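# Reorient a pinched part inside one robot hand

## Task

A part starts pinched between the thumb and index finger. Rotate it inside that same hand until its orientation relative to the hand matches the two goal pictures, with the end that currently protrudes farther from the pinch facing the way they show. Nothing but this hand may touch the part (the wrist camera, its bracket and the arm's final link count as hand); any other contact, or the part leaving the hand, is a failure. To complete it, keep the part motionless briefly in the hand with the palm pointing straight down and no hand motor reporting "moving", gripped firmly, and then state that you are done.

## Robot and tools

Robot: one small six-joint arm with a right hand that has five finger motors plus a thumb-turn motor. Two cameras: cam_high (504x504, overview) and cam_wrist (504x504, on the wrist). The goal pictures, including a wrist-camera view, are reference images. show_instructions displays them again.

Frames. Result lines report the hand point in the scene frame. The origin is on the table top under the arm base, +z is up, and +y is to the left when looking along +x. Position is in metres, orientation is end_effector_quat_wxyz, and velocities are in m/s and rad/s. The hand point sits 0.05 m in front of the palm, where the index pad meets the thumb tip in a pinch. Its own axes are: +z along the straightened fingers, +y out of the palm, and +x across the palm toward the little finger. Palm facing straight down therefore means the hand's +y points to scene -z. A bracket on the little-finger side sticks out 0.03 m past the point along +y and 0.11 m across the palm, so it can strike things. The arm has little room. From its start pose it can pull back only slightly along -z and can rotate only a little about +y (clockwise seen from the back of the hand). Tilting about x or y also shifts the point a bit.

execute_actions takes {"actions": [...]} with at most one item, plus an optional "pictures" boolean. An empty list only returns the state. An action is {"rows": [[14 numbers], ...], "steps": n}: 1 to 15 rows, steps up to 15, each step 1/30 s, default 15. Each row is used for one step, and the last row repeats if there are fewer rows than steps. A wait is {"steps": n} with n up to 300. It counts from the previous result, so your reply time is included. A refused call moves nothing.

Row layout, all values in [-1, 1], one row for the single arm: dx, dy, dz, rx, ry, rz, little, ring, middle, index, thumb_bend, thumb_turn, force_limit, speed. The first six are an offset, not a pose. They are given in the hand point's own axes and measured from the hand-point pose in the most recent result that showed it. Before any such result, and for later calls within one reply, they are measured from where the robot is when the action starts. Every row counts from that same base, not from the row before it. A value of 1.0 equals 0.6 m or 180 degrees, and rx, ry, rz form one rotation vector. All zeros sends the hand back to the base pose, so it is not a pause.

The next six are absolute targets. For little, ring, middle and index, +1 is straight and -1 is fully curled. For thumb_bend, +1 is straight and -1 is fully bent. For thumb_turn, +1 is beside the palm and -1 is across from the fingers. A pinch is roughly index -0.22, thumb_bend -0.75, thumb_turn -0.57. force_limit runs linearly from about 0 N at -1 to 10 N at +1 at the fingertip (15 N for both thumb motors) and only stops closing motion. speed runs from near zero at -1 to full at +1; at full speed a whole stroke takes 0.6 s. For gentle closing use speed -0.9 or below, since fast fingers overshoot the limit.

move: {"target": [14 numbers], "speed": m/s 0.002-0.5 (default 0.25; turning is capped at twice this in rad/s), "stop_force": N 5-24 optional}. The target uses the same row and base rules as above. It moves in a straight path that takes 0.5-10 s and does not avoid obstacles. The hand numbers are sent when it starts. stop_force halts the path when the push against the motion rises by that amount, then backs off two steps. It is unreliable on moves that rotate. Leave it out when moving away from contact. The result adds a "move:" line giving the ending (done, off_target, moving, held, fault, or contact), the limits involved (paced = clipped, held = steps blocked), and the distance to target.
wait: {"seconds": 0-10}. It sends nothing new.
zoom_image: {"camera": "cam_high" or "cam_wrist", "region": [x0, y0, x1, y1]} in pixels from the top-left, at most 504x504.
finished_scene: {"scene": n}.

Motion details. Each step, the commanded pose is clipped to within 100 mm and 16 degrees of the measured pose. The arm trails commands by about 0.17 s, and position wins over orientation when both cannot be met. "pose unreachable" and HELD mean the clearance check changed or blocked what you sent. The "Hand target" line shows where the controller is steering.

Hand readings. hand_measured, hand_stopped_by and hand_load_n each list six values in motor order. A motor moves only when its target changes by 0.01 or more. It then locks on arrival (target) or at the force limit (force). If blocked, it reports moving for the expected duration and then stalled. fault means the motor is dead. Loads are positive when pushing a finger open. Loads falling to about zero mean the grip is lost. To squeeze harder, raise force_limit and send a target more closed than measured. To loosen, send a target more open than measured.

What to avoid. The part must touch only the hand, so keep it away from the table, and do not drop it or knock anything off. The arm is stiff: a 150 N outside force, or a joint torque reaching its limit (wrist joints 8.37 N m, elbow 26, shoulders 50.2), triggers a 10 s stop. The Wrist force and torque lines are in hand axes, saturate near 30 N and have offsets of a few N. Long holding heats the motors: MOTOR HOT appears from 70 °C, and at 85 °C the brakes lock the arm. Before finishing, confirm the palm is down, no hand motor reads moving, the loads show a firm grip, and the part is still.

Each tool is called after "Emit:" as name([rows], argument=value, ...), one row to a line, values as JSON.

Reference images:

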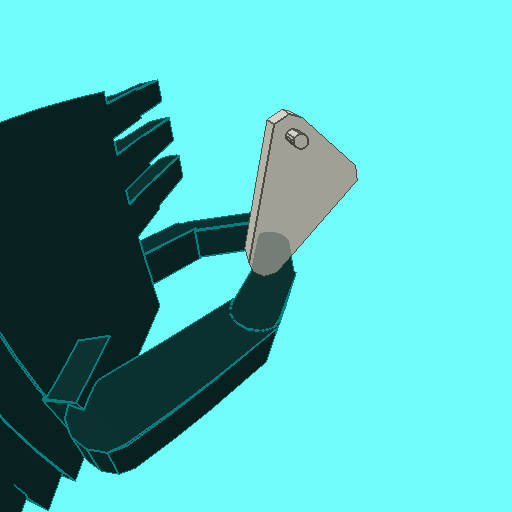

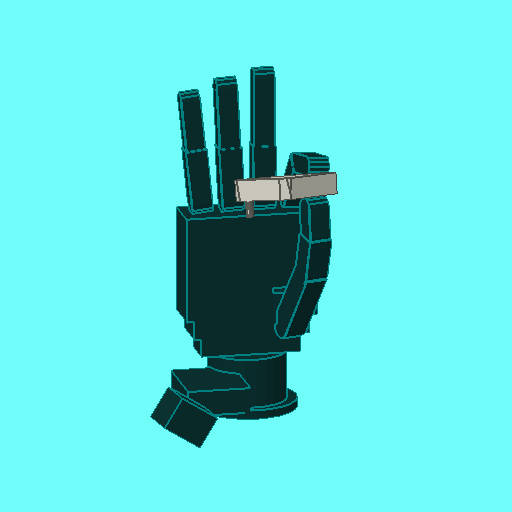

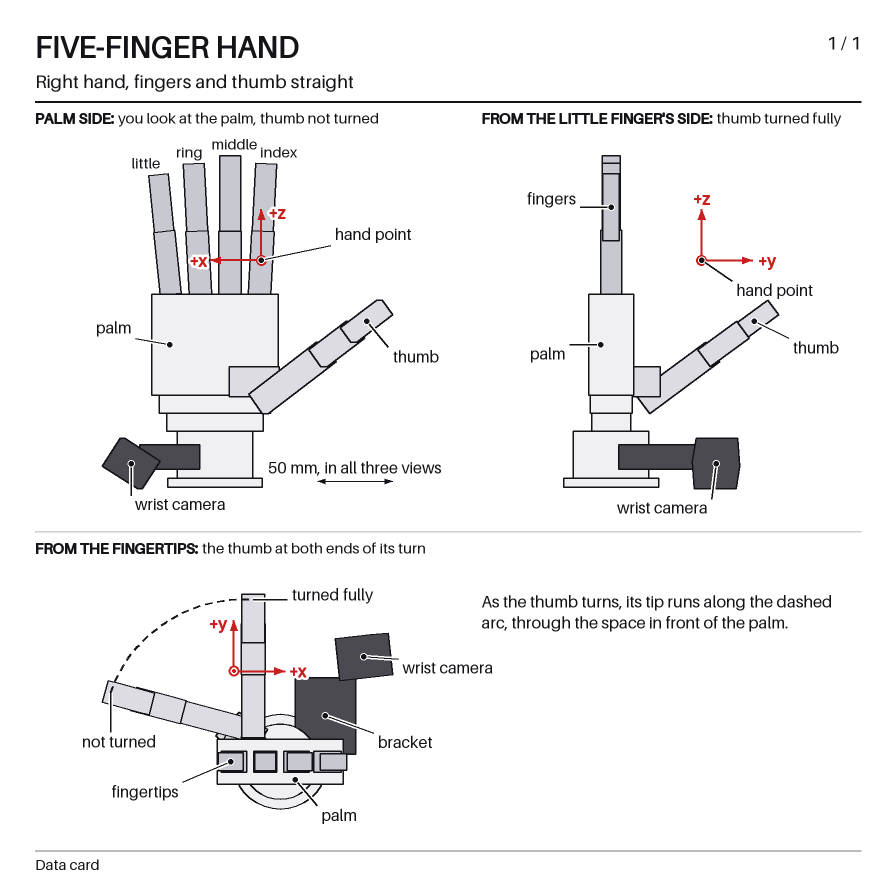

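## Session

Emit:
execute_actions(actions=[])

Scene clock: 0.00 s of 6000.00 s.
end_effector_position=(+0.4536, -0.0402, +0.3167) hand_measured=(+1.000, +1.000, +1.000, -0.014, -0.750, -0.570) hand_load_n=(+0.0, +0.0, +0.0, +8.0, +0.5, -0.5) hand_stopped_by=(target, target, target, target, target, target) hand_force_limit=0.00 hand_speed=-0.80 end_effector_quat_wxyz=(+0.409, -0.398, +0.559, -0.602) end_effector_velocity=(+0.000, +0.000, -0.000) end_effector_angular_velocity=(+0.001, +0.001, +0.001)
Joint positions: [-0.509 -1.459  2.244 -3.979 -1.371 -0.023]
Joint velocities: [ 0.     0.    -0.     0.001  0.     0.   ]
Joint torques (N m, as the arm reports them, + toward a larger angle): no reading
Motor temperatures (°C, as the motors report them): [30 28 31 43 35 38]
Wrist force (N, on the end effector, along its own x y z axes, offset not removed): no reading
Wrist torque (N m, same axes, about the end effector's origin, offset not removed): no reading
Hand target: +0.454, -0.040, +0.317; +0.409, -0.398, +0.559, -0.602

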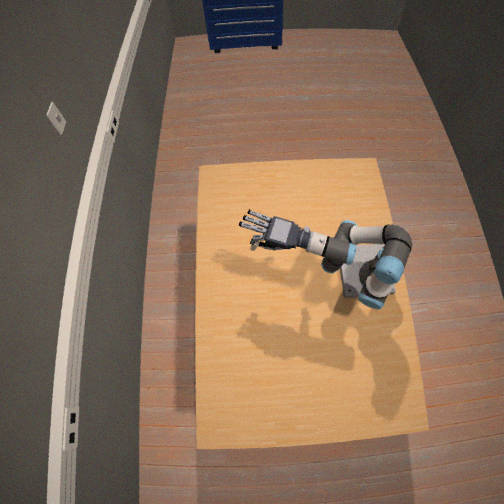

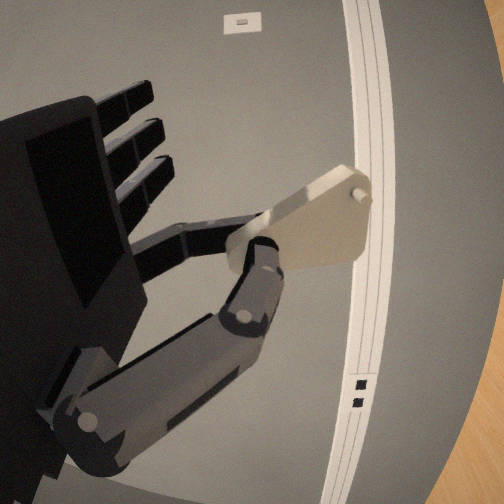

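Emit:
move(target=[-0.05, -0.153, 0, 0, 0, 0.5, 1, 1, 1, -0.3, -0.75, -0.57, 0.0, -0.9], speed=0.25)

Scene clock: 61.67 s of 6000.00 s.
end_effector_position=(+0.4597, -0.0083, +0.4076) hand_measured=(+1.000, +1.000, +1.000, -0.014, -0.750, -0.570) hand_load_n=(+0.0, +0.0, +0.0, +8.0, +0.5, -0.5) hand_stopped_by=(target, target, target, force, target, target) hand_force_limit=0.00 hand_speed=-0.90 end_effector_quat_wxyz=(+0.715, +0.113, +0.677, -0.137) end_effector_velocity=(-0.000, +0.000, +0.001) end_effector_angular_velocity=(+0.009, -0.005, -0.001)
Joint positions: [-0.505 -1.461  2.241 -3.974 -1.374  1.547]
Joint velocities: [ 0.005  0.003 -0.001 -0.003 -0.007  0.01 ]
Joint torques (N m, as the arm reports them, + toward a larger angle): [ 2.87 -5.33 -8.22 -1.92 -0.56  0.95]
Motor temperatures (°C, as the motors report them): [30 28 31 43 35 38]
Wrist force (N, on the end effector, along its own x y z axes, offset not removed): [-3.2 -0.8 -1.8]
Wrist torque (N m, same axes, about the end effector's origin, offset not removed): [0.06 0.56 -0.28]
Hand target: +0.460, -0.008, +0.408; +0.715, +0.114, +0.677, -0.136
Off the commanded pose: 0.000 m, 0 deg.
After step 90, 55.07 s passed at rest.
move: done

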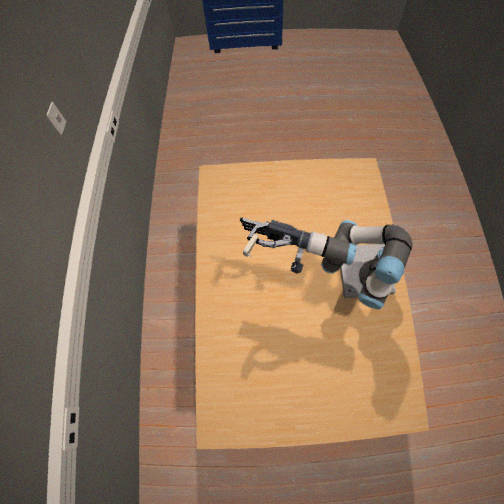

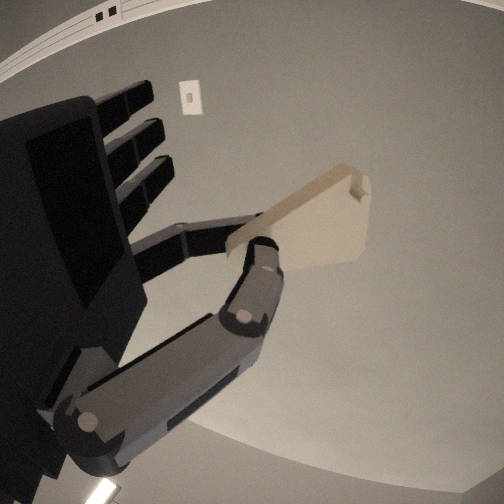

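Emit:
execute_actions([
  {"rows": [[0, 0, 0, 0, 0, 0, 1, 1, 1, -0.011, -0.75, -0.57, 0.0, -0.98]], "steps": 10},
])

Scene clock: 64.63 s of 6000.00 s.
end_effector_position=(+0.4597, -0.0083, +0.4077) hand_measured=(+1.000, +1.000, +1.000, -0.008, -0.750, -0.570) hand_load_n=(+0.0, +0.0, +0.0, +6.0, +0.0, -0.5) hand_stopped_by=(target, target, target, force, target, target) hand_force_limit=0.00 hand_speed=-0.98 end_effector_quat_wxyz=(+0.715, +0.113, +0.677, -0.137) end_effector_velocity=(-0.000, -0.000, -0.000) end_effector_angular_velocity=(-0.001, +0.001, -0.000)
Joint positions: [-0.505 -1.461  2.241 -3.974 -1.375  1.547]
Joint velocities: [-0.001  0.     0.001 -0.001  0.001 -0.001]
Joint torques (N m, as the arm reports them, + toward a larger angle): [-2.93 -9.59 -4.02 -0.72  0.72 -0.9 ]
Motor temperatures (°C, as the motors report them): [30 28 31 43 35 38]
Wrist force (N, on the end effector, along its own x y z axes, offset not removed): [-1.8 -1.2 -0.6]
Wrist torque (N m, same axes, about the end effector's origin, offset not removed): [-0.09 0.33 -0.16]
Hand target: +0.460, -0.008, +0.408; +0.715, +0.113, +0.677, -0.137
Off the commanded pose: 0.000 m, 0 deg.
Steps of this call (steps 1 to 79: nothing new was sent; steps 80 to 89: all 10 steps of this action). Readings (end_effector_position | what the end effector reports):
80: (+0.4597, -0.0083, +0.4076) | hand_measured=(+1.000, +1.000, +1.000, -0.014, -0.750, -0.570) hand_load_n=(+0.0, +0.0, +0.0, +8.0, +0.5, -0.5) hand_stopped_by=(target, target, target, moving, target, target) hand_force_limit=0.00 hand_speed=-0.98
81: (+0.4597, -0.0083, +0.4076) | hand_measured=(+1.000, +1.000, +1.000, -0.014, -0.750, -0.570) hand_load_n=(+0.0, +0.0, +0.0, +8.0, +0.5, -0.5) hand_stopped_by=(target, target, target, moving, target, target) hand_force_limit=0.00 hand_speed=-0.98
83: (+0.4597, -0.0083, +0.4076) | hand_measured=(+1.000, +1.000, +1.000, -0.012, -0.750, -0.570) hand_load_n=(+0.0, +0.0, +0.0, +7.5, +0.0, -0.5) hand_stopped_by=(target, target, target, moving, target, target) hand_force_limit=0.00 hand_speed=-0.98
87: (+0.4597, -0.0083, +0.4077) | hand_measured=(+1.000, +1.000, +1.000, -0.008, -0.750, -0.570) hand_load_n=(+0.0, +0.0, +0.0, +6.0, +0.0, -0.5) hand_stopped_by=(target, target, target, force, target, target) hand_force_limit=0.00 hand_speed=-0.98
89: the state above

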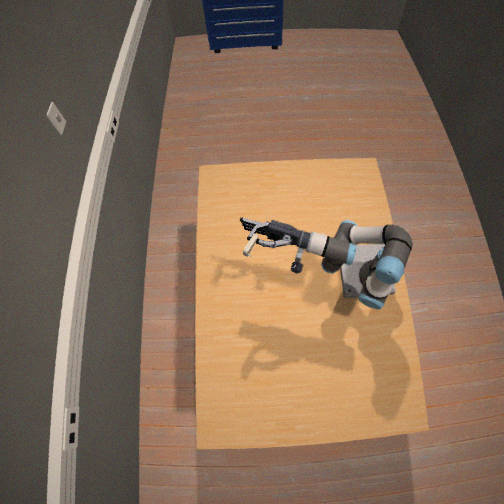

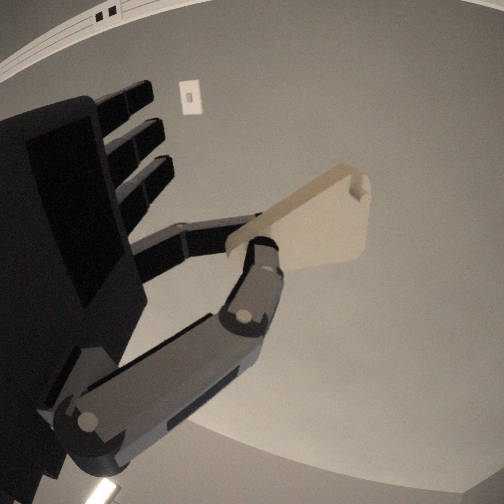

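Emit:
execute_actions([
  {"rows": [[0, 0, 0, 0, 0, 0, 1, 1, 1, -0.3, -0.75, -0.57, -0.2, -0.985], [0, 0, 0, 0, 0, 0, 1, 1, 1, -0.005, -0.75, -0.57, -0.2, -0.985]], "steps": 12},
])

Scene clock: 68.07 s of 6000.00 s.
end_effector_position=(+0.4597, -0.0083, +0.4076) hand_measured=(+1.000, +1.000, +1.000, -0.004, -0.750, -0.570) hand_load_n=(+0.0, +0.0, +0.0, +4.0, +0.0, -0.5) hand_stopped_by=(target, target, target, force, target, target) hand_force_limit=-0.20 hand_speed=-0.98 end_effector_quat_wxyz=(+0.715, +0.113, +0.677, -0.137) end_effector_velocity=(-0.000, -0.000, +0.001) end_effector_angular_velocity=(-0.002, -0.002, -0.000)
Joint positions: [-0.505 -1.461  2.241 -3.974 -1.374  1.547]
Joint velocities: [-0.001  0.    -0.001 -0.001  0.001 -0.   ]
Joint torques (N m, as the arm reports them, + toward a larger angle): [ 1.44 -6.84 -7.83 -1.83  0.21 -0.3 ]
Motor temperatures (°C, as the motors report them): [30 28 31 43 35 38]
Wrist force (N, on the end effector, along its own x y z axes, offset not removed): [-1.7 0.1 2.3]
Wrist torque (N m, same axes, about the end effector's origin, offset not removed): [-0.08 0.03 -0.17]
Hand target: +0.460, -0.008, +0.408; +0.715, +0.113, +0.677, -0.137
Off the commanded pose: 0.000 m, 0 deg.
Steps of this call (steps 1 to 90: nothing new was sent; then 0.03 s passed at rest; steps 91 to 102: all 12 steps of this action). Readings (end_effector_position | what the end effector reports):
91: (+0.4597, -0.0083, +0.4076) | hand_measured=(+1.000, +1.000, +1.000, -0.008, -0.750, -0.570) hand_load_n=(+0.0, +0.0, +0.0, +6.0, +0.0, -0.5) hand_stopped_by=(target, target, target, force, target, target) hand_force_limit=-0.20 hand_speed=-0.98
92: (+0.4597, -0.0083, +0.4076) | hand_measured=(+1.000, +1.000, +1.000, -0.008, -0.750, -0.570) hand_load_n=(+0.0, +0.0, +0.0, +6.0, +0.0, -0.5) hand_stopped_by=(target, target, target, moving, target, target) hand_force_limit=-0.20 hand_speed=-0.98
94: (+0.4597, -0.0083, +0.4076) | hand_measured=(+1.000, +1.000, +1.000, -0.008, -0.750, -0.570) hand_load_n=(+0.0, +0.0, +0.0, +6.0, +0.0, -0.5) hand_stopped_by=(target, target, target, moving, target, target) hand_force_limit=-0.20 hand_speed=-0.98
98: (+0.4597, -0.0083, +0.4076) | hand_measured=(+1.000, +1.000, +1.000, -0.006, -0.750, -0.570) hand_load_n=(+0.0, +0.0, +0.0, +5.0, +0.0, -0.5) hand_stopped_by=(target, target, target, moving, target, target) hand_force_limit=-0.20 hand_speed=-0.98
102: the state above

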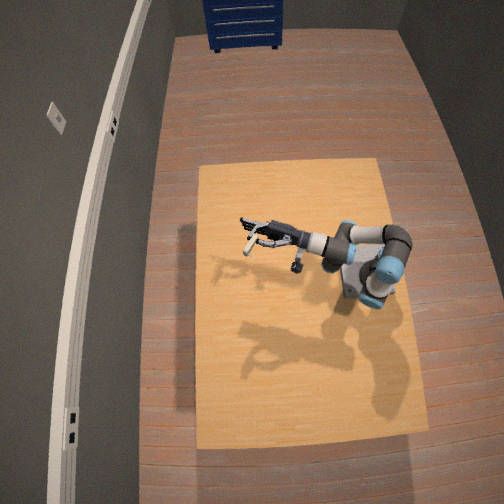

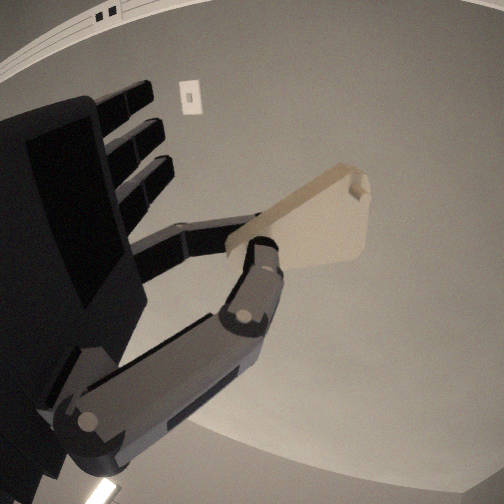

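Emit:
execute_actions(actions=[])

Scene clock: 69.57 s of 6000.00 s.
end_effector_position=(+0.4597, -0.0083, +0.4077) hand_measured=(+1.000, +1.000, +1.000, -0.004, -0.750, -0.570) hand_load_n=(+0.0, +0.0, +0.0, +4.0, +0.0, -0.5) hand_stopped_by=(target, target, target, force, target, target) hand_force_limit=-0.20 hand_speed=-0.98 end_effector_quat_wxyz=(+0.715, +0.113, +0.677, -0.137) end_effector_velocity=(-0.000, +0.000, +0.000) end_effector_angular_velocity=(+0.001, -0.000, +0.001)
Joint positions: [-0.505 -1.461  2.241 -3.974 -1.375  1.547]
Joint velocities: [ 0.    -0.    -0.     0.     0.     0.001]
Joint torques (N m, as the arm reports them, + toward a larger angle): [ 3.13 -5.58 -8.05 -1.71 -0.6   0.98]
Motor temperatures (°C, as the motors report them): [30 28 31 43 35 38]
Wrist force (N, on the end effector, along its own x y z axes, offset not removed): [-1.2 -1.6 1.8]
Wrist torque (N m, same axes, about the end effector's origin, offset not removed): [-0.35 0.08 -0.16]
Hand target: +0.460, -0.008, +0.408; +0.715, +0.113, +0.677, -0.137
Off the commanded pose: 0.000 m, 0 deg.
Steps of this call (steps 1 to 45: nothing new was sent). Readings (end_effector_position | what the end effector reports):
1: (+0.4597, -0.0083, +0.4076) | hand_measured=(+1.000, +1.000, +1.000, -0.004, -0.750, -0.570) hand_load_n=(+0.0, +0.0, +0.0, +4.0, +0.0, -0.5) hand_stopped_by=(target, target, target, force, target, target) hand_force_limit=-0.20 hand_speed=-0.98
2: (+0.4597, -0.0083, +0.4077) | hand_measured=(+1.000, +1.000, +1.000, -0.004, -0.750, -0.570) hand_load_n=(+0.0, +0.0, +0.0, +4.0, +0.0, -0.5) hand_stopped_by=(target, target, target, force, target, target) hand_force_limit=-0.20 hand_speed=-0.98
4: (+0.4597, -0.0083, +0.4077) | hand_measured=(+1.000, +1.000, +1.000, -0.004, -0.750, -0.570) hand_load_n=(+0.0, +0.0, +0.0, +4.0, +0.0, -0.5) hand_stopped_by=(target, target, target, force, target, target) hand_force_limit=-0.20 hand_speed=-0.98
8: (+0.4597, -0.0083, +0.4077) | hand_measured=(+1.000, +1.000, +1.000, -0.004, -0.750, -0.570) hand_load_n=(+0.0, +0.0, +0.0, +4.0, +0.0, -0.5) hand_stopped_by=(target, target, target, force, target, target) hand_force_limit=-0.20 hand_speed=-0.98
45: the state above

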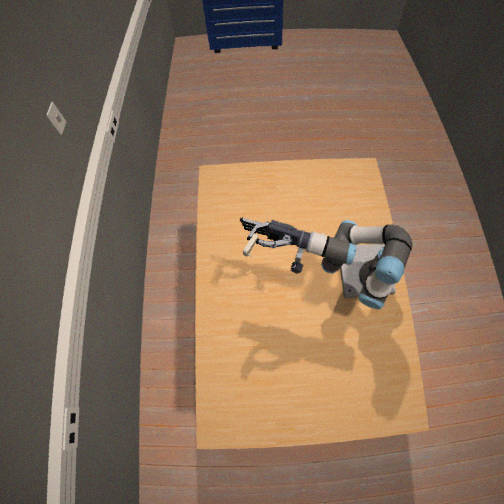

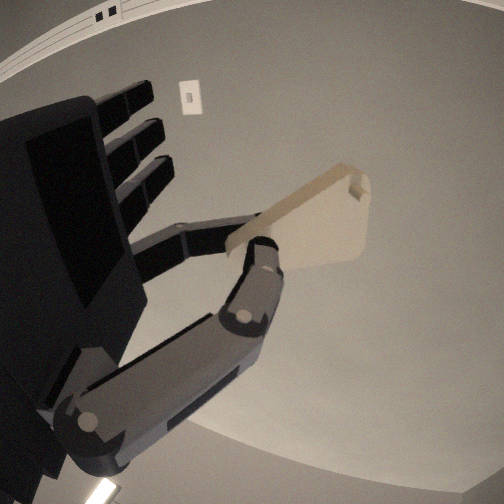

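Emit:
execute_actions([
  {"rows": [[0, 0, 0, 0, 0, 0, 1, 1, 1, -0.3, -0.75, -0.57, -0.4, -0.99], [0, 0, 0, 0, 0, 0, 1, 1, 1, -0.003, -0.75, -0.57, -0.4, -0.99]], "steps": 15},
])

Scene clock: 72.53 s of 6000.00 s.
end_effector_position=(+0.4597, -0.0083, +0.4077) hand_measured=(+1.000, +1.000, +1.000, -0.002, -0.750, -0.570) hand_load_n=(+0.0, +0.0, +0.0, +3.5, +0.0, -0.5) hand_stopped_by=(target, target, target, force, target, target) hand_force_limit=-0.40 hand_speed=-0.99 end_effector_quat_wxyz=(+0.715, +0.113, +0.677, -0.137) end_effector_velocity=(-0.000, -0.000, +0.000) end_effector_angular_velocity=(-0.001, -0.002, -0.001)
Joint positions: [-0.505 -1.461  2.241 -3.974 -1.375  1.547]
Joint velocities: [-0.     0.    -0.    -0.002 -0.     0.   ]
Joint torques (N m, as the arm reports them, + toward a larger angle): [ 2.69 -5.56 -7.74 -1.83 -0.51  1.  ]
Motor temperatures (°C, as the motors report them): [30 28 31 43 35 38]
Wrist force (N, on the end effector, along its own x y z axes, offset not removed): [1.2 -3.5 0.7]
Wrist torque (N m, same axes, about the end effector's origin, offset not removed): [-0.57 -0.24 -0.08]
Hand target: +0.460, -0.008, +0.408; +0.715, +0.113, +0.677, -0.137
Off the commanded pose: 0.000 m, 0 deg.
Steps of this call (steps 1 to 74: nothing new was sent; steps 75 to 89: all 15 steps of this action). Readings (end_effector_position | what the end effector reports):
75: (+0.4597, -0.0083, +0.4077) | hand_measured=(+1.000, +1.000, +1.000, -0.004, -0.750, -0.570) hand_load_n=(+0.0, +0.0, +0.0, +4.0, +0.0, -0.5) hand_stopped_by=(target, target, target, force, target, target) hand_force_limit=-0.40 hand_speed=-0.99
76: (+0.4597, -0.0083, +0.4077) | hand_measured=(+1.000, +1.000, +1.000, -0.004, -0.750, -0.570) hand_load_n=(+0.0, +0.0, +0.0, +4.0, +0.0, -0.5) hand_stopped_by=(target, target, target, moving, target, target) hand_force_limit=-0.40 hand_speed=-0.99
78: (+0.4597, -0.0083, +0.4077) | hand_measured=(+1.000, +1.000, +1.000, -0.004, -0.750, -0.570) hand_load_n=(+0.0, +0.0, +0.0, +4.0, +0.0, -0.5) hand_stopped_by=(target, target, target, moving, target, target) hand_force_limit=-0.40 hand_speed=-0.99
82: (+0.4597, -0.0083, +0.4077) | hand_measured=(+1.000, +1.000, +1.000, -0.002, -0.750, -0.570) hand_load_n=(+0.0, +0.0, +0.0, +3.5, +0.0, -0.5) hand_stopped_by=(target, target, target, force, target, target) hand_force_limit=-0.40 hand_speed=-0.99
89: the state above

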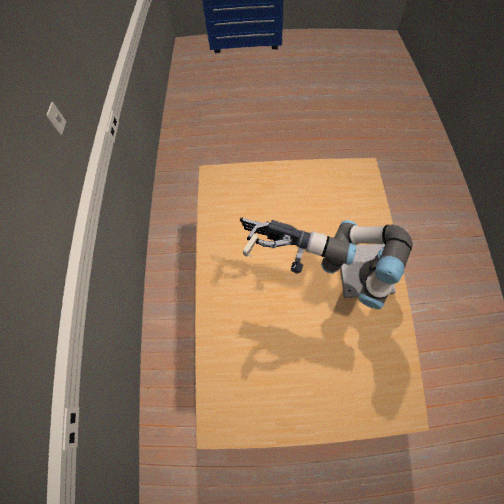

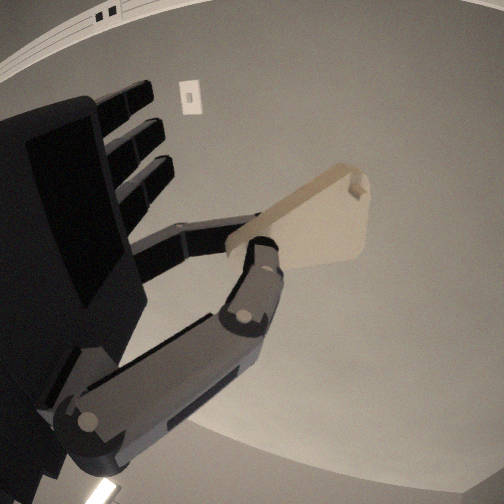

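Emit:
execute_actions([
  {"rows": [[0, 0, 0, 0, 0, 0, 1, 1, 1, -0.3, -0.75, -0.57, -0.5, -0.99], [0, 0, 0, 0, 0, 0, 1, 1, 1, -0.001, -0.75, -0.57, -0.5, -0.99]], "steps": 15},
])

Scene clock: 77.30 s of 6000.00 s.
end_effector_position=(+0.4597, -0.0083, +0.4077) hand_measured=(+1.000, +1.000, +1.000, +0.000, -0.750, -0.570) hand_load_n=(+0.0, +0.0, +0.0, +3.0, +0.0, -0.5) hand_stopped_by=(target, target, target, force, target, target) hand_force_limit=-0.50 hand_speed=-0.99 end_effector_quat_wxyz=(+0.715, +0.113, +0.677, -0.137) end_effector_velocity=(+0.000, +0.000, -0.000) end_effector_angular_velocity=(+0.001, +0.000, +0.001)
Joint positions: [-0.505 -1.461  2.241 -3.974 -1.375  1.547]
Joint velocities: [ 0.001  0.     0.    -0.    -0.     0.001]
Joint torques (N m, as the arm reports them, + toward a larger angle): [ 3.1  -5.47 -8.25 -1.8  -0.57  1.02]
Motor temperatures (°C, as the motors report them): [30 28 31 43 35 38]
Wrist force (N, on the end effector, along its own x y z axes, offset not removed): [0.7 -1.4 1.2]
Wrist torque (N m, same axes, about the end effector's origin, offset not removed): [-0.29 -0.11 0.00]
Hand target: +0.460, -0.008, +0.408; +0.715, +0.113, +0.677, -0.137
Off the commanded pose: 0.000 m, 0 deg.
Steps of this call (steps 1 to 90: nothing new was sent; then 1.27 s passed at rest; steps 91 to 105: all 15 steps of this action). Readings (end_effector_position | what the end effector reports):
91: (+0.4597, -0.0083, +0.4077) | hand_measured=(+1.000, +1.000, +1.000, -0.002, -0.750, -0.570) hand_load_n=(+0.0, +0.0, +0.0, +3.5, +0.0, -0.5) hand_stopped_by=(target, target, target, force, target, target) hand_force_limit=-0.50 hand_speed=-0.99
92: (+0.4597, -0.0083, +0.4077) | hand_measured=(+1.000, +1.000, +1.000, -0.002, -0.750, -0.570) hand_load_n=(+0.0, +0.0, +0.0, +3.5, +0.0, -0.5) hand_stopped_by=(target, target, target, moving, target, target) hand_force_limit=-0.50 hand_speed=-0.99
94: (+0.4597, -0.0083, +0.4077) | hand_measured=(+1.000, +1.000, +1.000, -0.002, -0.750, -0.570) hand_load_n=(+0.0, +0.0, +0.0, +3.5, +0.0, -0.5) hand_stopped_by=(target, target, target, moving, target, target) hand_force_limit=-0.50 hand_speed=-0.99
98: (+0.4597, -0.0083, +0.4077) | hand_measured=(+1.000, +1.000, +1.000, +0.000, -0.750, -0.570) hand_load_n=(+0.0, +0.0, +0.0, +3.0, +0.0, -0.5) hand_stopped_by=(target, target, target, force, target, target) hand_force_limit=-0.50 hand_speed=-0.99
105: the state above

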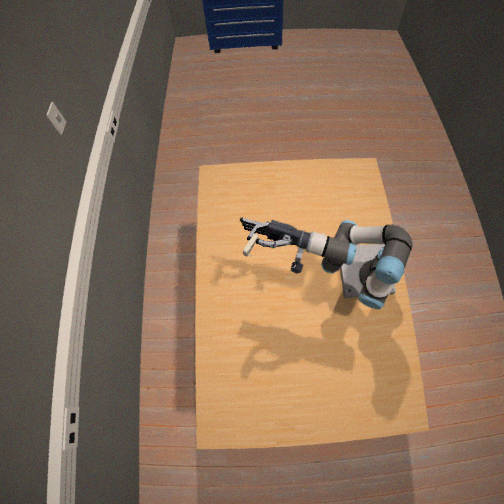

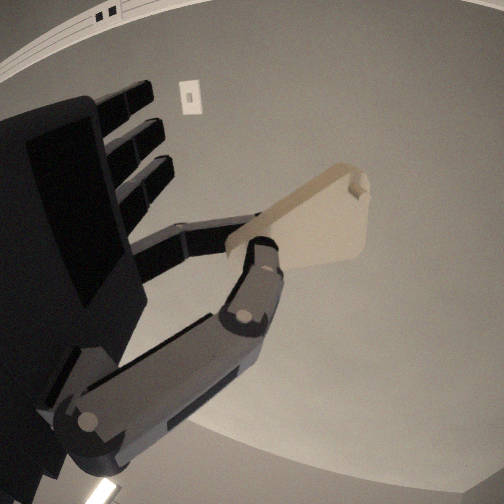

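Emit:
execute_actions([
  {"rows": [[0, 0, 0, 0, 0, 0, 1, 1, 1, -0.3, -0.75, -0.57, -0.6, -0.99], [0, 0, 0, 0, 0, 0, 1, 1, 1, 0.001, -0.75, -0.57, -0.6, -0.99]], "steps": 15},
])

Scene clock: 79.70 s of 6000.00 s.
end_effector_position=(+0.4597, -0.0083, +0.4077) hand_measured=(+1.000, +1.000, +1.000, +0.002, -0.750, -0.570) hand_load_n=(+0.0, +0.0, +0.0, +1.5, +0.5, +0.0) hand_stopped_by=(target, target, target, force, target, target) hand_force_limit=-0.60 hand_speed=-0.99 end_effector_quat_wxyz=(+0.715, +0.113, +0.677, -0.137) end_effector_velocity=(-0.000, -0.000, +0.000) end_effector_angular_velocity=(-0.001, -0.001, -0.001)
Joint positions: [-0.505 -1.461  2.241 -3.974 -1.375  1.547]
Joint velocities: [-0.001 -0.     0.    -0.001 -0.    -0.001]
Joint torques (N m, as the arm reports them, + toward a larger angle): [ 2.33 -5.92 -7.98 -1.78 -0.53  0.98]
Motor temperatures (°C, as the motors report them): [30 28 31 43 35 38]
Wrist force (N, on the end effector, along its own x y z axes, offset not removed): [-1.3 -0.7 2.0]
Wrist torque (N m, same axes, about the end effector's origin, offset not removed): [-0.11 0.12 -0.08]
Hand target: +0.460, -0.008, +0.408; +0.715, +0.113, +0.677, -0.137
Off the commanded pose: 0.000 m, 0 deg.
Steps of this call (steps 1 to 57: nothing new was sent; steps 58 to 72: all 15 steps of this action). Readings (end_effector_position | what the end effector reports):
58: (+0.4597, -0.0083, +0.4077) | hand_measured=(+1.000, +1.000, +1.000, +0.000, -0.750, -0.570) hand_load_n=(+0.0, +0.0, +0.0, +3.0, +0.0, -0.5) hand_stopped_by=(target, target, target, force, target, target) hand_force_limit=-0.60 hand_speed=-0.99
59: (+0.4597, -0.0083, +0.4077) | hand_measured=(+1.000, +1.000, +1.000, +0.000, -0.750, -0.570) hand_load_n=(+0.0, +0.0, +0.0, +3.0, +0.0, -0.5) hand_stopped_by=(target, target, target, moving, target, target) hand_force_limit=-0.60 hand_speed=-0.99
61: (+0.4597, -0.0083, +0.4077) | hand_measured=(+1.000, +1.000, +1.000, +0.000, -0.750, -0.570) hand_load_n=(+0.0, +0.0, +0.0, +3.0, +0.0, -0.5) hand_stopped_by=(target, target, target, moving, target, target) hand_force_limit=-0.60 hand_speed=-0.99
65: (+0.4597, -0.0083, +0.4077) | hand_measured=(+1.000, +1.000, +1.000, +0.002, -0.750, -0.570) hand_load_n=(+0.0, +0.0, +0.0, +2.0, +0.0, +0.0) hand_stopped_by=(target, target, target, force, target, target) hand_force_limit=-0.60 hand_speed=-0.99
72: the state above

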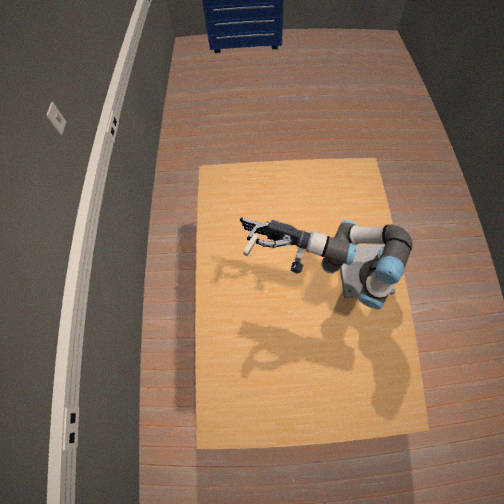

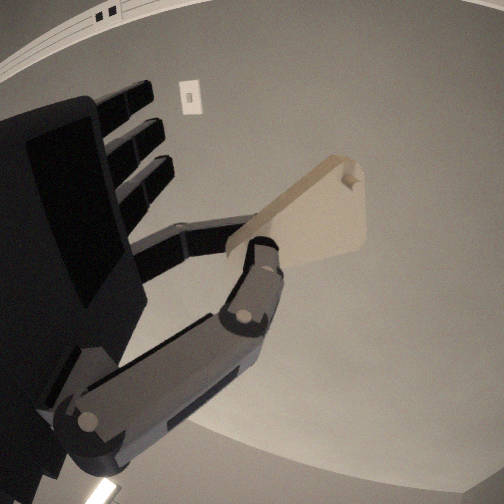

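It's starting to pivot. Check right away.

Emit:
execute_actions(actions=[])

Scene clock: 80.63 s of 6000.00 s.
end_effector_position=(+0.4597, -0.0083, +0.4077) hand_measured=(+1.000, +1.000, +1.000, +0.002, -0.750, -0.570) hand_load_n=(+0.0, +0.0, +0.0, +1.5, +0.5, +0.0) hand_stopped_by=(target, target, target, force, target, target) hand_force_limit=-0.60 hand_speed=-0.99 end_effector_quat_wxyz=(+0.715, +0.113, +0.677, -0.137) end_effector_velocity=(+0.000, -0.000, -0.000) end_effector_angular_velocity=(-0.000, +0.000, -0.000)
Joint positions: [-0.505 -1.461  2.241 -3.974 -1.375  1.547]
Joint velocities: [-0.  0.  0. -0.  0. -0.]
Joint torques (N m, as the arm reports them, + toward a larger angle): [ 2.87 -5.49 -7.96 -1.87 -0.59  0.92]
Motor temperatures (°C, as the motors report them): [30 28 31 43 35 38]
Wrist force (N, on the end effector, along its own x y z axes, offset not removed): [-0.8 -3.8 0.1]
Wrist torque (N m, same axes, about the end effector's origin, offset not removed): [-0.55 0.06 -0.25]
Hand target: +0.460, -0.008, +0.408; +0.715, +0.113, +0.677, -0.137
Off the commanded pose: 0.000 m, 0 deg.
Steps of this call (steps 1 to 28: nothing new was sent). Readings (end_effector_position | what the end effector reports):
1: (+0.4597, -0.0083, +0.4077) | hand_measured=(+1.000, +1.000, +1.000, +0.002, -0.750, -0.570) hand_load_n=(+0.0, +0.0, +0.0, +1.5, +0.5, +0.0) hand_stopped_by=(target, target, target, force, target, target) hand_force_limit=-0.60 hand_speed=-0.99
2: (+0.4597, -0.0083, +0.4077) | hand_measured=(+1.000, +1.000, +1.000, +0.002, -0.750, -0.570) hand_load_n=(+0.0, +0.0, +0.0, +1.5, +0.5, +0.0) hand_stopped_by=(target, target, target, force, target, target) hand_force_limit=-0.60 hand_speed=-0.99
4: (+0.4597, -0.0083, +0.4077) | hand_measured=(+1.000, +1.000, +1.000, +0.002, -0.750, -0.570) hand_load_n=(+0.0, +0.0, +0.0, +1.5, +0.5, +0.0) hand_stopped_by=(target, target, target, force, target, target) hand_force_limit=-0.60 hand_speed=-0.99
8: (+0.4597, -0.0083, +0.4077) | hand_measured=(+1.000, +1.000, +1.000, +0.002, -0.750, -0.570) hand_load_n=(+0.0, +0.0, +0.0, +1.5, +0.5, +0.0) hand_stopped_by=(target, target, target, force, target, target) hand_force_limit=-0.60 hand_speed=-0.99
28: the state above

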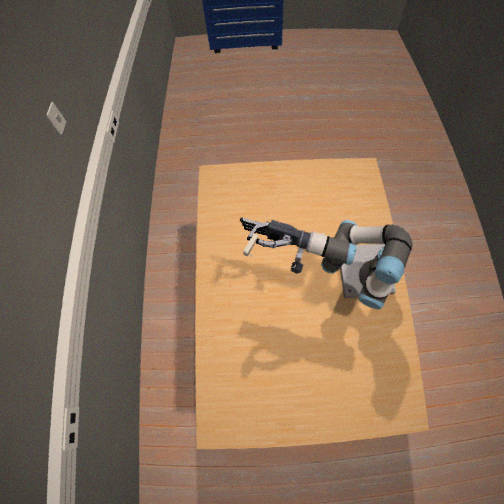

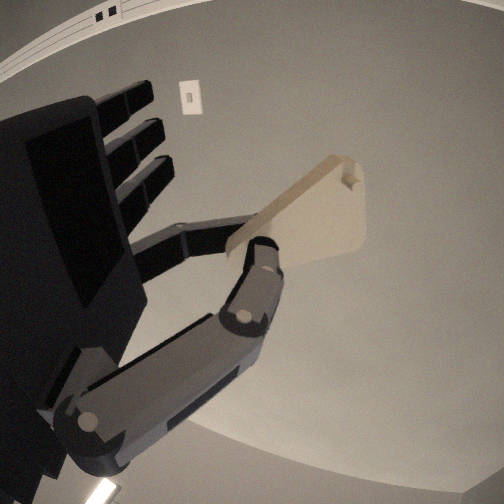

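Emit:
move(target=[-0.02455, -0.01683, 0, 0, 0, 0.0833, 1, 1, 1, 0.001, -0.75, -0.57, -0.6, -0.99], speed=0.08)

Scene clock: 89.83 s of 6000.00 s.
end_effector_position=(+0.4555, -0.0171, +0.4226) hand_measured=(+1.000, +1.000, +1.000, +0.002, -0.750, -0.570) hand_load_n=(+0.0, +0.0, +0.0, +1.5, +0.5, +0.0) hand_stopped_by=(target, target, target, force, target, target) hand_force_limit=-0.60 hand_speed=-0.99 end_effector_quat_wxyz=(+0.726, +0.200, +0.656, -0.043) end_effector_velocity=(-0.000, -0.000, +0.000) end_effector_angular_velocity=(+0.009, -0.003, +0.000)
Joint positions: [-0.506 -1.462  2.241 -3.973 -1.374  1.808]
Joint velocities: [ 0.001  0.    -0.    -0.    -0.001  0.009]
Joint torques (N m, as the arm reports them, + toward a larger angle): [ 2.78 -9.31 -7.99 -0.66 -0.55  0.94]
Motor temperatures (°C, as the motors report them): [30 28 31 43 35 38]
Wrist force (N, on the end effector, along its own x y z axes, offset not removed): [0.6 -4.3 2.9]
Wrist torque (N m, same axes, about the end effector's origin, offset not removed): [-0.83 -0.19 -0.22]
Hand target: +0.456, -0.017, +0.423; +0.726, +0.201, +0.656, -0.042
Off the commanded pose: 0.000 m, 0 deg.
After step 90, 4.23 s passed at rest.
move: done

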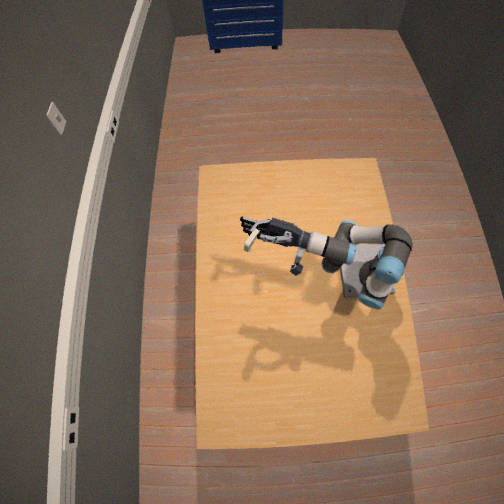

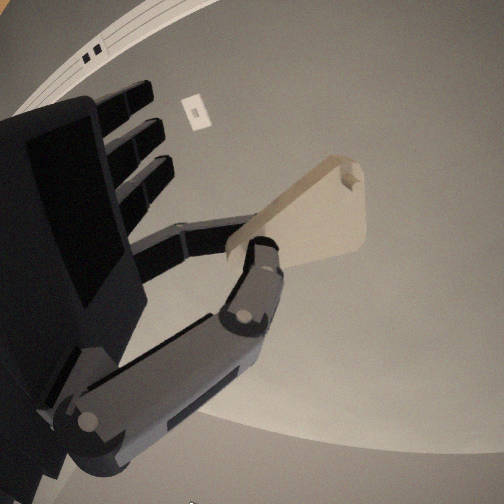

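Emit:
execute_actions([
  {"rows": [[0, 0, 0, 0, 0, 0, 1, 1, 1, 0.05, -0.75, -0.57, -0.72, -0.99], [0, 0, 0, 0, 0, 0, 1, 1, 1, 0.05, -0.75, -0.57, -0.72, -0.99], [0, 0, 0, 0, 0, 0, 1, 1, 1, -0.3, -0.75, -0.57, -0.72, -0.99]], "steps": 15},
])

Scene clock: 144.77 s of 6000.00 s.
end_effector_position=(+0.4555, -0.0171, +0.4226) hand_measured=(+1.000, +1.000, +1.000, +0.002, -0.750, -0.570) hand_load_n=(+0.0, +0.0, +0.0, +1.5, +0.5, +0.0) hand_stopped_by=(target, target, target, force, target, target) hand_force_limit=-0.72 hand_speed=-0.99 end_effector_quat_wxyz=(+0.726, +0.200, +0.656, -0.043) end_effector_velocity=(-0.000, -0.000, +0.000) end_effector_angular_velocity=(+0.000, -0.001, -0.000)
Joint positions: [-0.506 -1.462  2.241 -3.973 -1.374  1.808]
Joint velocities: [-0.    -0.    -0.    -0.     0.     0.001]
Joint torques (N m, as the arm reports them, + toward a larger angle): [ 0.26 -7.64 -6.77 -0.96  0.03 -0.85]
Motor temperatures (°C, as the motors report them): [30 28 31 43 35 38]
Wrist force (N, on the end effector, along its own x y z axes, offset not removed): [-0.4 -0.7 0.7]
Wrist torque (N m, same axes, about the end effector's origin, offset not removed): [-0.13 -0.02 -0.07]
Hand target: +0.456, -0.017, +0.423; +0.726, +0.200, +0.656, -0.043
Off the commanded pose: 0.000 m, 0 deg.
Steps of this call (steps 1 to 90: nothing new was sent; then 51.43 s passed at rest; steps 91 to 105: all 15 steps of this action). Readings (end_effector_position | what the end effector reports):
91: (+0.4555, -0.0171, +0.4226) | hand_measured=(+1.000, +1.000, +1.000, +0.002, -0.750, -0.570) hand_load_n=(+0.0, +0.0, +0.0, +1.5, +0.5, +0.0) hand_stopped_by=(target, target, target, moving, target, target) hand_force_limit=-0.72 hand_speed=-0.99
92: (+0.4555, -0.0171, +0.4226) | hand_measured=(+1.000, +1.000, +1.000, +0.002, -0.750, -0.570) hand_load_n=(+0.0, +0.0, +0.0, +1.5, +0.5, +0.0) hand_stopped_by=(target, target, target, moving, target, target) hand_force_limit=-0.72 hand_speed=-0.99
94: (+0.4555, -0.0171, +0.4226) | hand_measured=(+1.000, +1.000, +1.000, +0.002, -0.750, -0.570) hand_load_n=(+0.0, +0.0, +0.0, +1.5, +0.5, +0.0) hand_stopped_by=(target, target, target, force, target, target) hand_force_limit=-0.72 hand_speed=-0.99
98: (+0.4555, -0.0171, +0.4226) | hand_measured=(+1.000, +1.000, +1.000, +0.002, -0.750, -0.570) hand_load_n=(+0.0, +0.0, +0.0, +1.5, +0.5, +0.0) hand_stopped_by=(target, target, target, force, target, target) hand_force_limit=-0.72 hand_speed=-0.99
105: the state above

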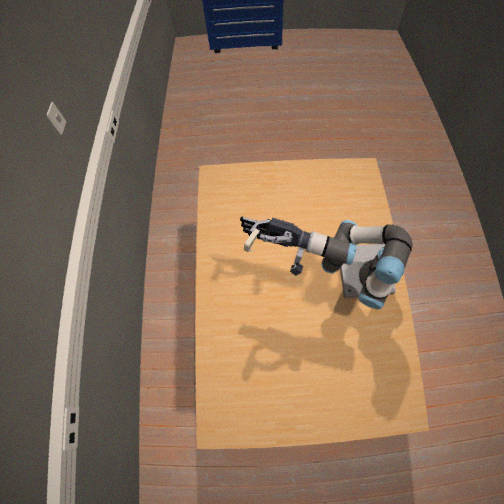

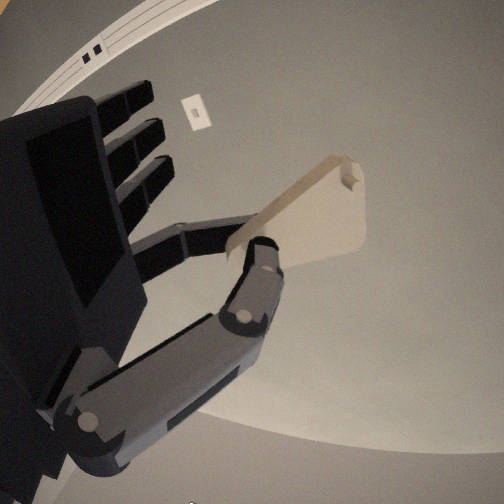

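Emit:
execute_actions([
  {"rows": [[0, 0, 0, 0, 0, 0, 1, 1, 1, 0.05, -0.75, -0.57, -0.76, -0.99], [0, 0, 0, 0, 0, 0, 1, 1, 1, 0.05, -0.75, -0.57, -0.76, -0.99], [0, 0, 0, 0, 0, 0, 1, 1, 1, 0.05, -0.75, -0.57, -0.76, -0.99], [0, 0, 0, 0, 0, 0, 1, 1, 1, 0.05, -0.75, -0.57, -0.76, -0.99], [0, 0, 0, 0, 0, 0, 1, 1, 1, -0.3, -0.75, -0.57, -0.76, -0.99]], "steps": 15},
])

Scene clock: 147.80 s of 6000.00 s.
end_effector_position=(+0.4555, -0.0171, +0.4226) hand_measured=(+1.000, +1.000, +1.000, +0.004, -0.750, -0.570) hand_load_n=(+0.0, +0.0, +0.0, +1.5, +0.5, +0.0) hand_stopped_by=(target, target, target, force, target, target) hand_force_limit=-0.76 hand_speed=-0.99 end_effector_quat_wxyz=(+0.726, +0.200, +0.656, -0.043) end_effector_velocity=(-0.000, +0.000, +0.000) end_effector_angular_velocity=(-0.001, -0.000, +0.000)
Joint positions: [-0.506 -1.462  2.241 -3.973 -1.374  1.808]
Joint velocities: [ 0.    -0.     0.001 -0.001  0.    -0.   ]
Joint torques (N m, as the arm reports them, + toward a larger angle): [-0.63 -8.04 -5.36 -1.66  0.18 -0.77]
Motor temperatures (°C, as the motors report them): [30 28 31 43 35 38]
Wrist force (N, on the end effector, along its own x y z axes, offset not removed): [-0.2 -0.5 1.2]
Wrist torque (N m, same axes, about the end effector's origin, offset not removed): [-0.10 0.01 -0.01]
Hand target: +0.456, -0.017, +0.423; +0.726, +0.200, +0.656, -0.043
Off the commanded pose: 0.000 m, 0 deg.
Steps of this call (steps 1 to 76: nothing new was sent; steps 77 to 91: all 15 steps of this action). Readings (end_effector_position | what the end effector reports):
77: (+0.4555, -0.0171, +0.4226) | hand_measured=(+1.000, +1.000, +1.000, +0.002, -0.750, -0.570) hand_load_n=(+0.0, +0.0, +0.0, +1.5, +0.5, +0.0) hand_stopped_by=(target, target, target, moving, target, target) hand_force_limit=-0.76 hand_speed=-0.99
78: (+0.4555, -0.0171, +0.4226) | hand_measured=(+1.000, +1.000, +1.000, +0.002, -0.750, -0.570) hand_load_n=(+0.0, +0.0, +0.0, +1.5, +0.5, +0.0) hand_stopped_by=(target, target, target, moving, target, target) hand_force_limit=-0.76 hand_speed=-0.99
80: (+0.4555, -0.0171, +0.4226) | hand_measured=(+1.000, +1.000, +1.000, +0.004, -0.750, -0.570) hand_load_n=(+0.0, +0.0, +0.0, +1.5, +0.5, +0.0) hand_stopped_by=(target, target, target, moving, target, target) hand_force_limit=-0.76 hand_speed=-0.99
84: (+0.4555, -0.0171, +0.4226) | hand_measured=(+1.000, +1.000, +1.000, +0.004, -0.750, -0.570) hand_load_n=(+0.0, +0.0, +0.0, +1.5, +0.5, +0.0) hand_stopped_by=(target, target, target, force, target, target) hand_force_limit=-0.76 hand_speed=-0.99
91: the state above

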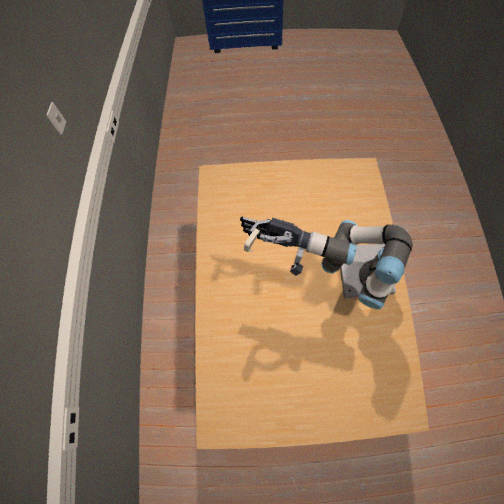

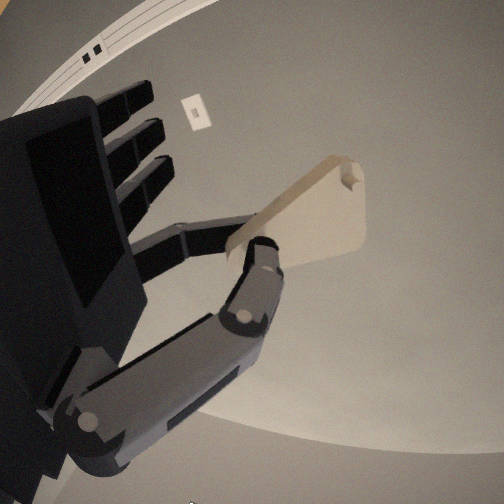

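Emit:
zoom_image(camera="cam_wrist", region=[170, 120, 400, 350])

Emit:
zoom_image(camera="cam_high", region=[210, 190, 330, 290])

Region (170, 120, 400, 350) of cam_wrist's 504x504 image, scaled by 2.191, with more detail than that image has.

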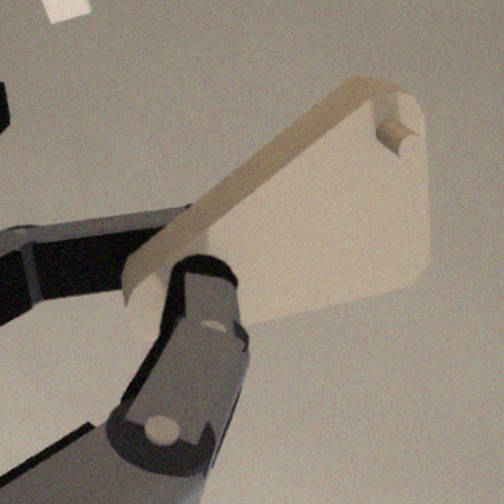

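Region (210, 190, 330, 290) of cam_high's 504x504 image, scaled by 4.200, with more detail than that image has.

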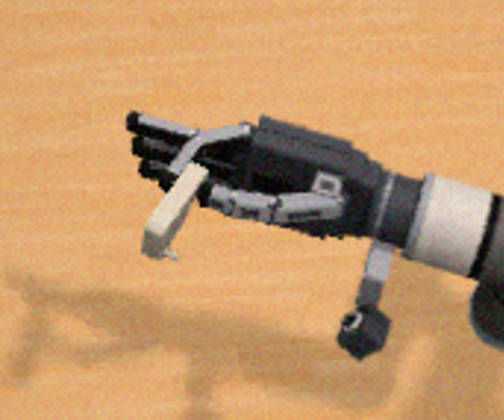

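Emit:
execute_actions([
  {"rows": [[0, 0, 0, 0, 0, 0, 1, 1, 1, 0.05, -0.75, -0.57, -0.8, -0.99], [0, 0, 0, 0, 0, 0, 1, 1, 1, 0.05, -0.75, -0.57, -0.8, -0.99], [0, 0, 0, 0, 0, 0, 1, 1, 1, 0.05, -0.75, -0.57, -0.8, -0.99], [0, 0, 0, 0, 0, 0, 1, 1, 1, 0.05, -0.75, -0.57, -0.8, -0.99], [0, 0, 0, 0, 0, 0, 1, 1, 1, -0.3, -0.75, -0.57, -0.8, -0.99]], "steps": 15},
])

Scene clock: 158.87 s of 6000.00 s.
end_effector_position=(+0.4555, -0.0171, +0.4226) hand_measured=(+1.000, +1.000, +1.000, +0.004, -0.750, -0.570) hand_load_n=(+0.0, +0.0, +0.0, +1.0, +0.5, -0.5) hand_stopped_by=(target, target, target, force, target, target) hand_force_limit=-0.80 hand_speed=-0.99 end_effector_quat_wxyz=(+0.726, +0.200, +0.656, -0.043) end_effector_velocity=(+0.000, +0.000, -0.000) end_effector_angular_velocity=(+0.001, +0.001, +0.000)
Joint positions: [-0.506 -1.462  2.241 -3.973 -1.374  1.808]
Joint velocities: [ 0.    -0.     0.     0.001 -0.     0.   ]
Joint torques (N m, as the arm reports them, + toward a larger angle): [-0.04 -7.26 -6.84 -0.96 -0.05 -0.3 ]
Motor temperatures (°C, as the motors report them): [30 28 31 43 35 38]
Wrist force (N, on the end effector, along its own x y z axes, offset not removed): [-2.6 0.4 0.7]
Wrist torque (N m, same axes, about the end effector's origin, offset not removed): [-0.03 0.31 -0.11]
Hand target: +0.456, -0.017, +0.423; +0.726, +0.200, +0.656, -0.043
Off the commanded pose: 0.000 m, 0 deg.
Steps of this call (steps 1 to 90: nothing new was sent; then 7.57 s passed at rest; steps 91 to 105: all 15 steps of this action). Readings (end_effector_position | what the end effector reports):
91: (+0.4555, -0.0171, +0.4226) | hand_measured=(+1.000, +1.000, +1.000, +0.004, -0.750, -0.570) hand_load_n=(+0.0, +0.0, +0.0, +1.5, +0.5, +0.0) hand_stopped_by=(target, target, target, moving, target, target) hand_force_limit=-0.80 hand_speed=-0.99
92: (+0.4555, -0.0171, +0.4226) | hand_measured=(+1.000, +1.000, +1.000, +0.004, -0.750, -0.570) hand_load_n=(+0.0, +0.0, +0.0, +1.5, +0.5, +0.0) hand_stopped_by=(target, target, target, moving, target, target) hand_force_limit=-0.80 hand_speed=-0.99
94: (+0.4555, -0.0171, +0.4226) | hand_measured=(+1.000, +1.000, +1.000, +0.004, -0.750, -0.570) hand_load_n=(+0.0, +0.0, +0.0, +1.0, +0.5, +0.0) hand_stopped_by=(target, target, target, moving, target, target) hand_force_limit=-0.80 hand_speed=-0.99
98: (+0.4555, -0.0171, +0.4226) | hand_measured=(+1.000, +1.000, +1.000, +0.004, -0.750, -0.570) hand_load_n=(+0.0, +0.0, +0.0, +1.0, +0.5, -0.5) hand_stopped_by=(target, target, target, force, target, target) hand_force_limit=-0.80 hand_speed=-0.99
105: the state above

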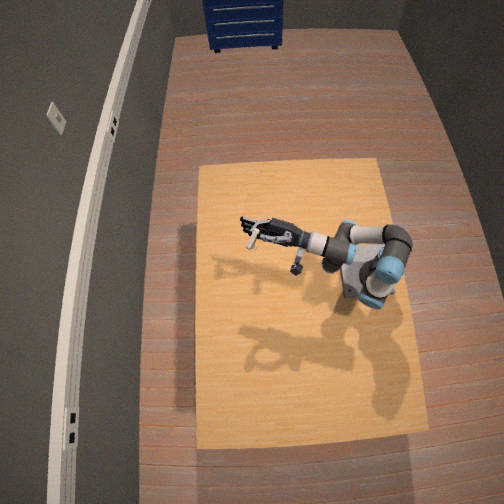

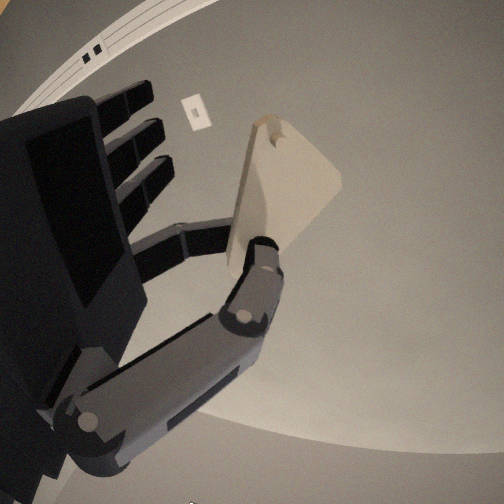

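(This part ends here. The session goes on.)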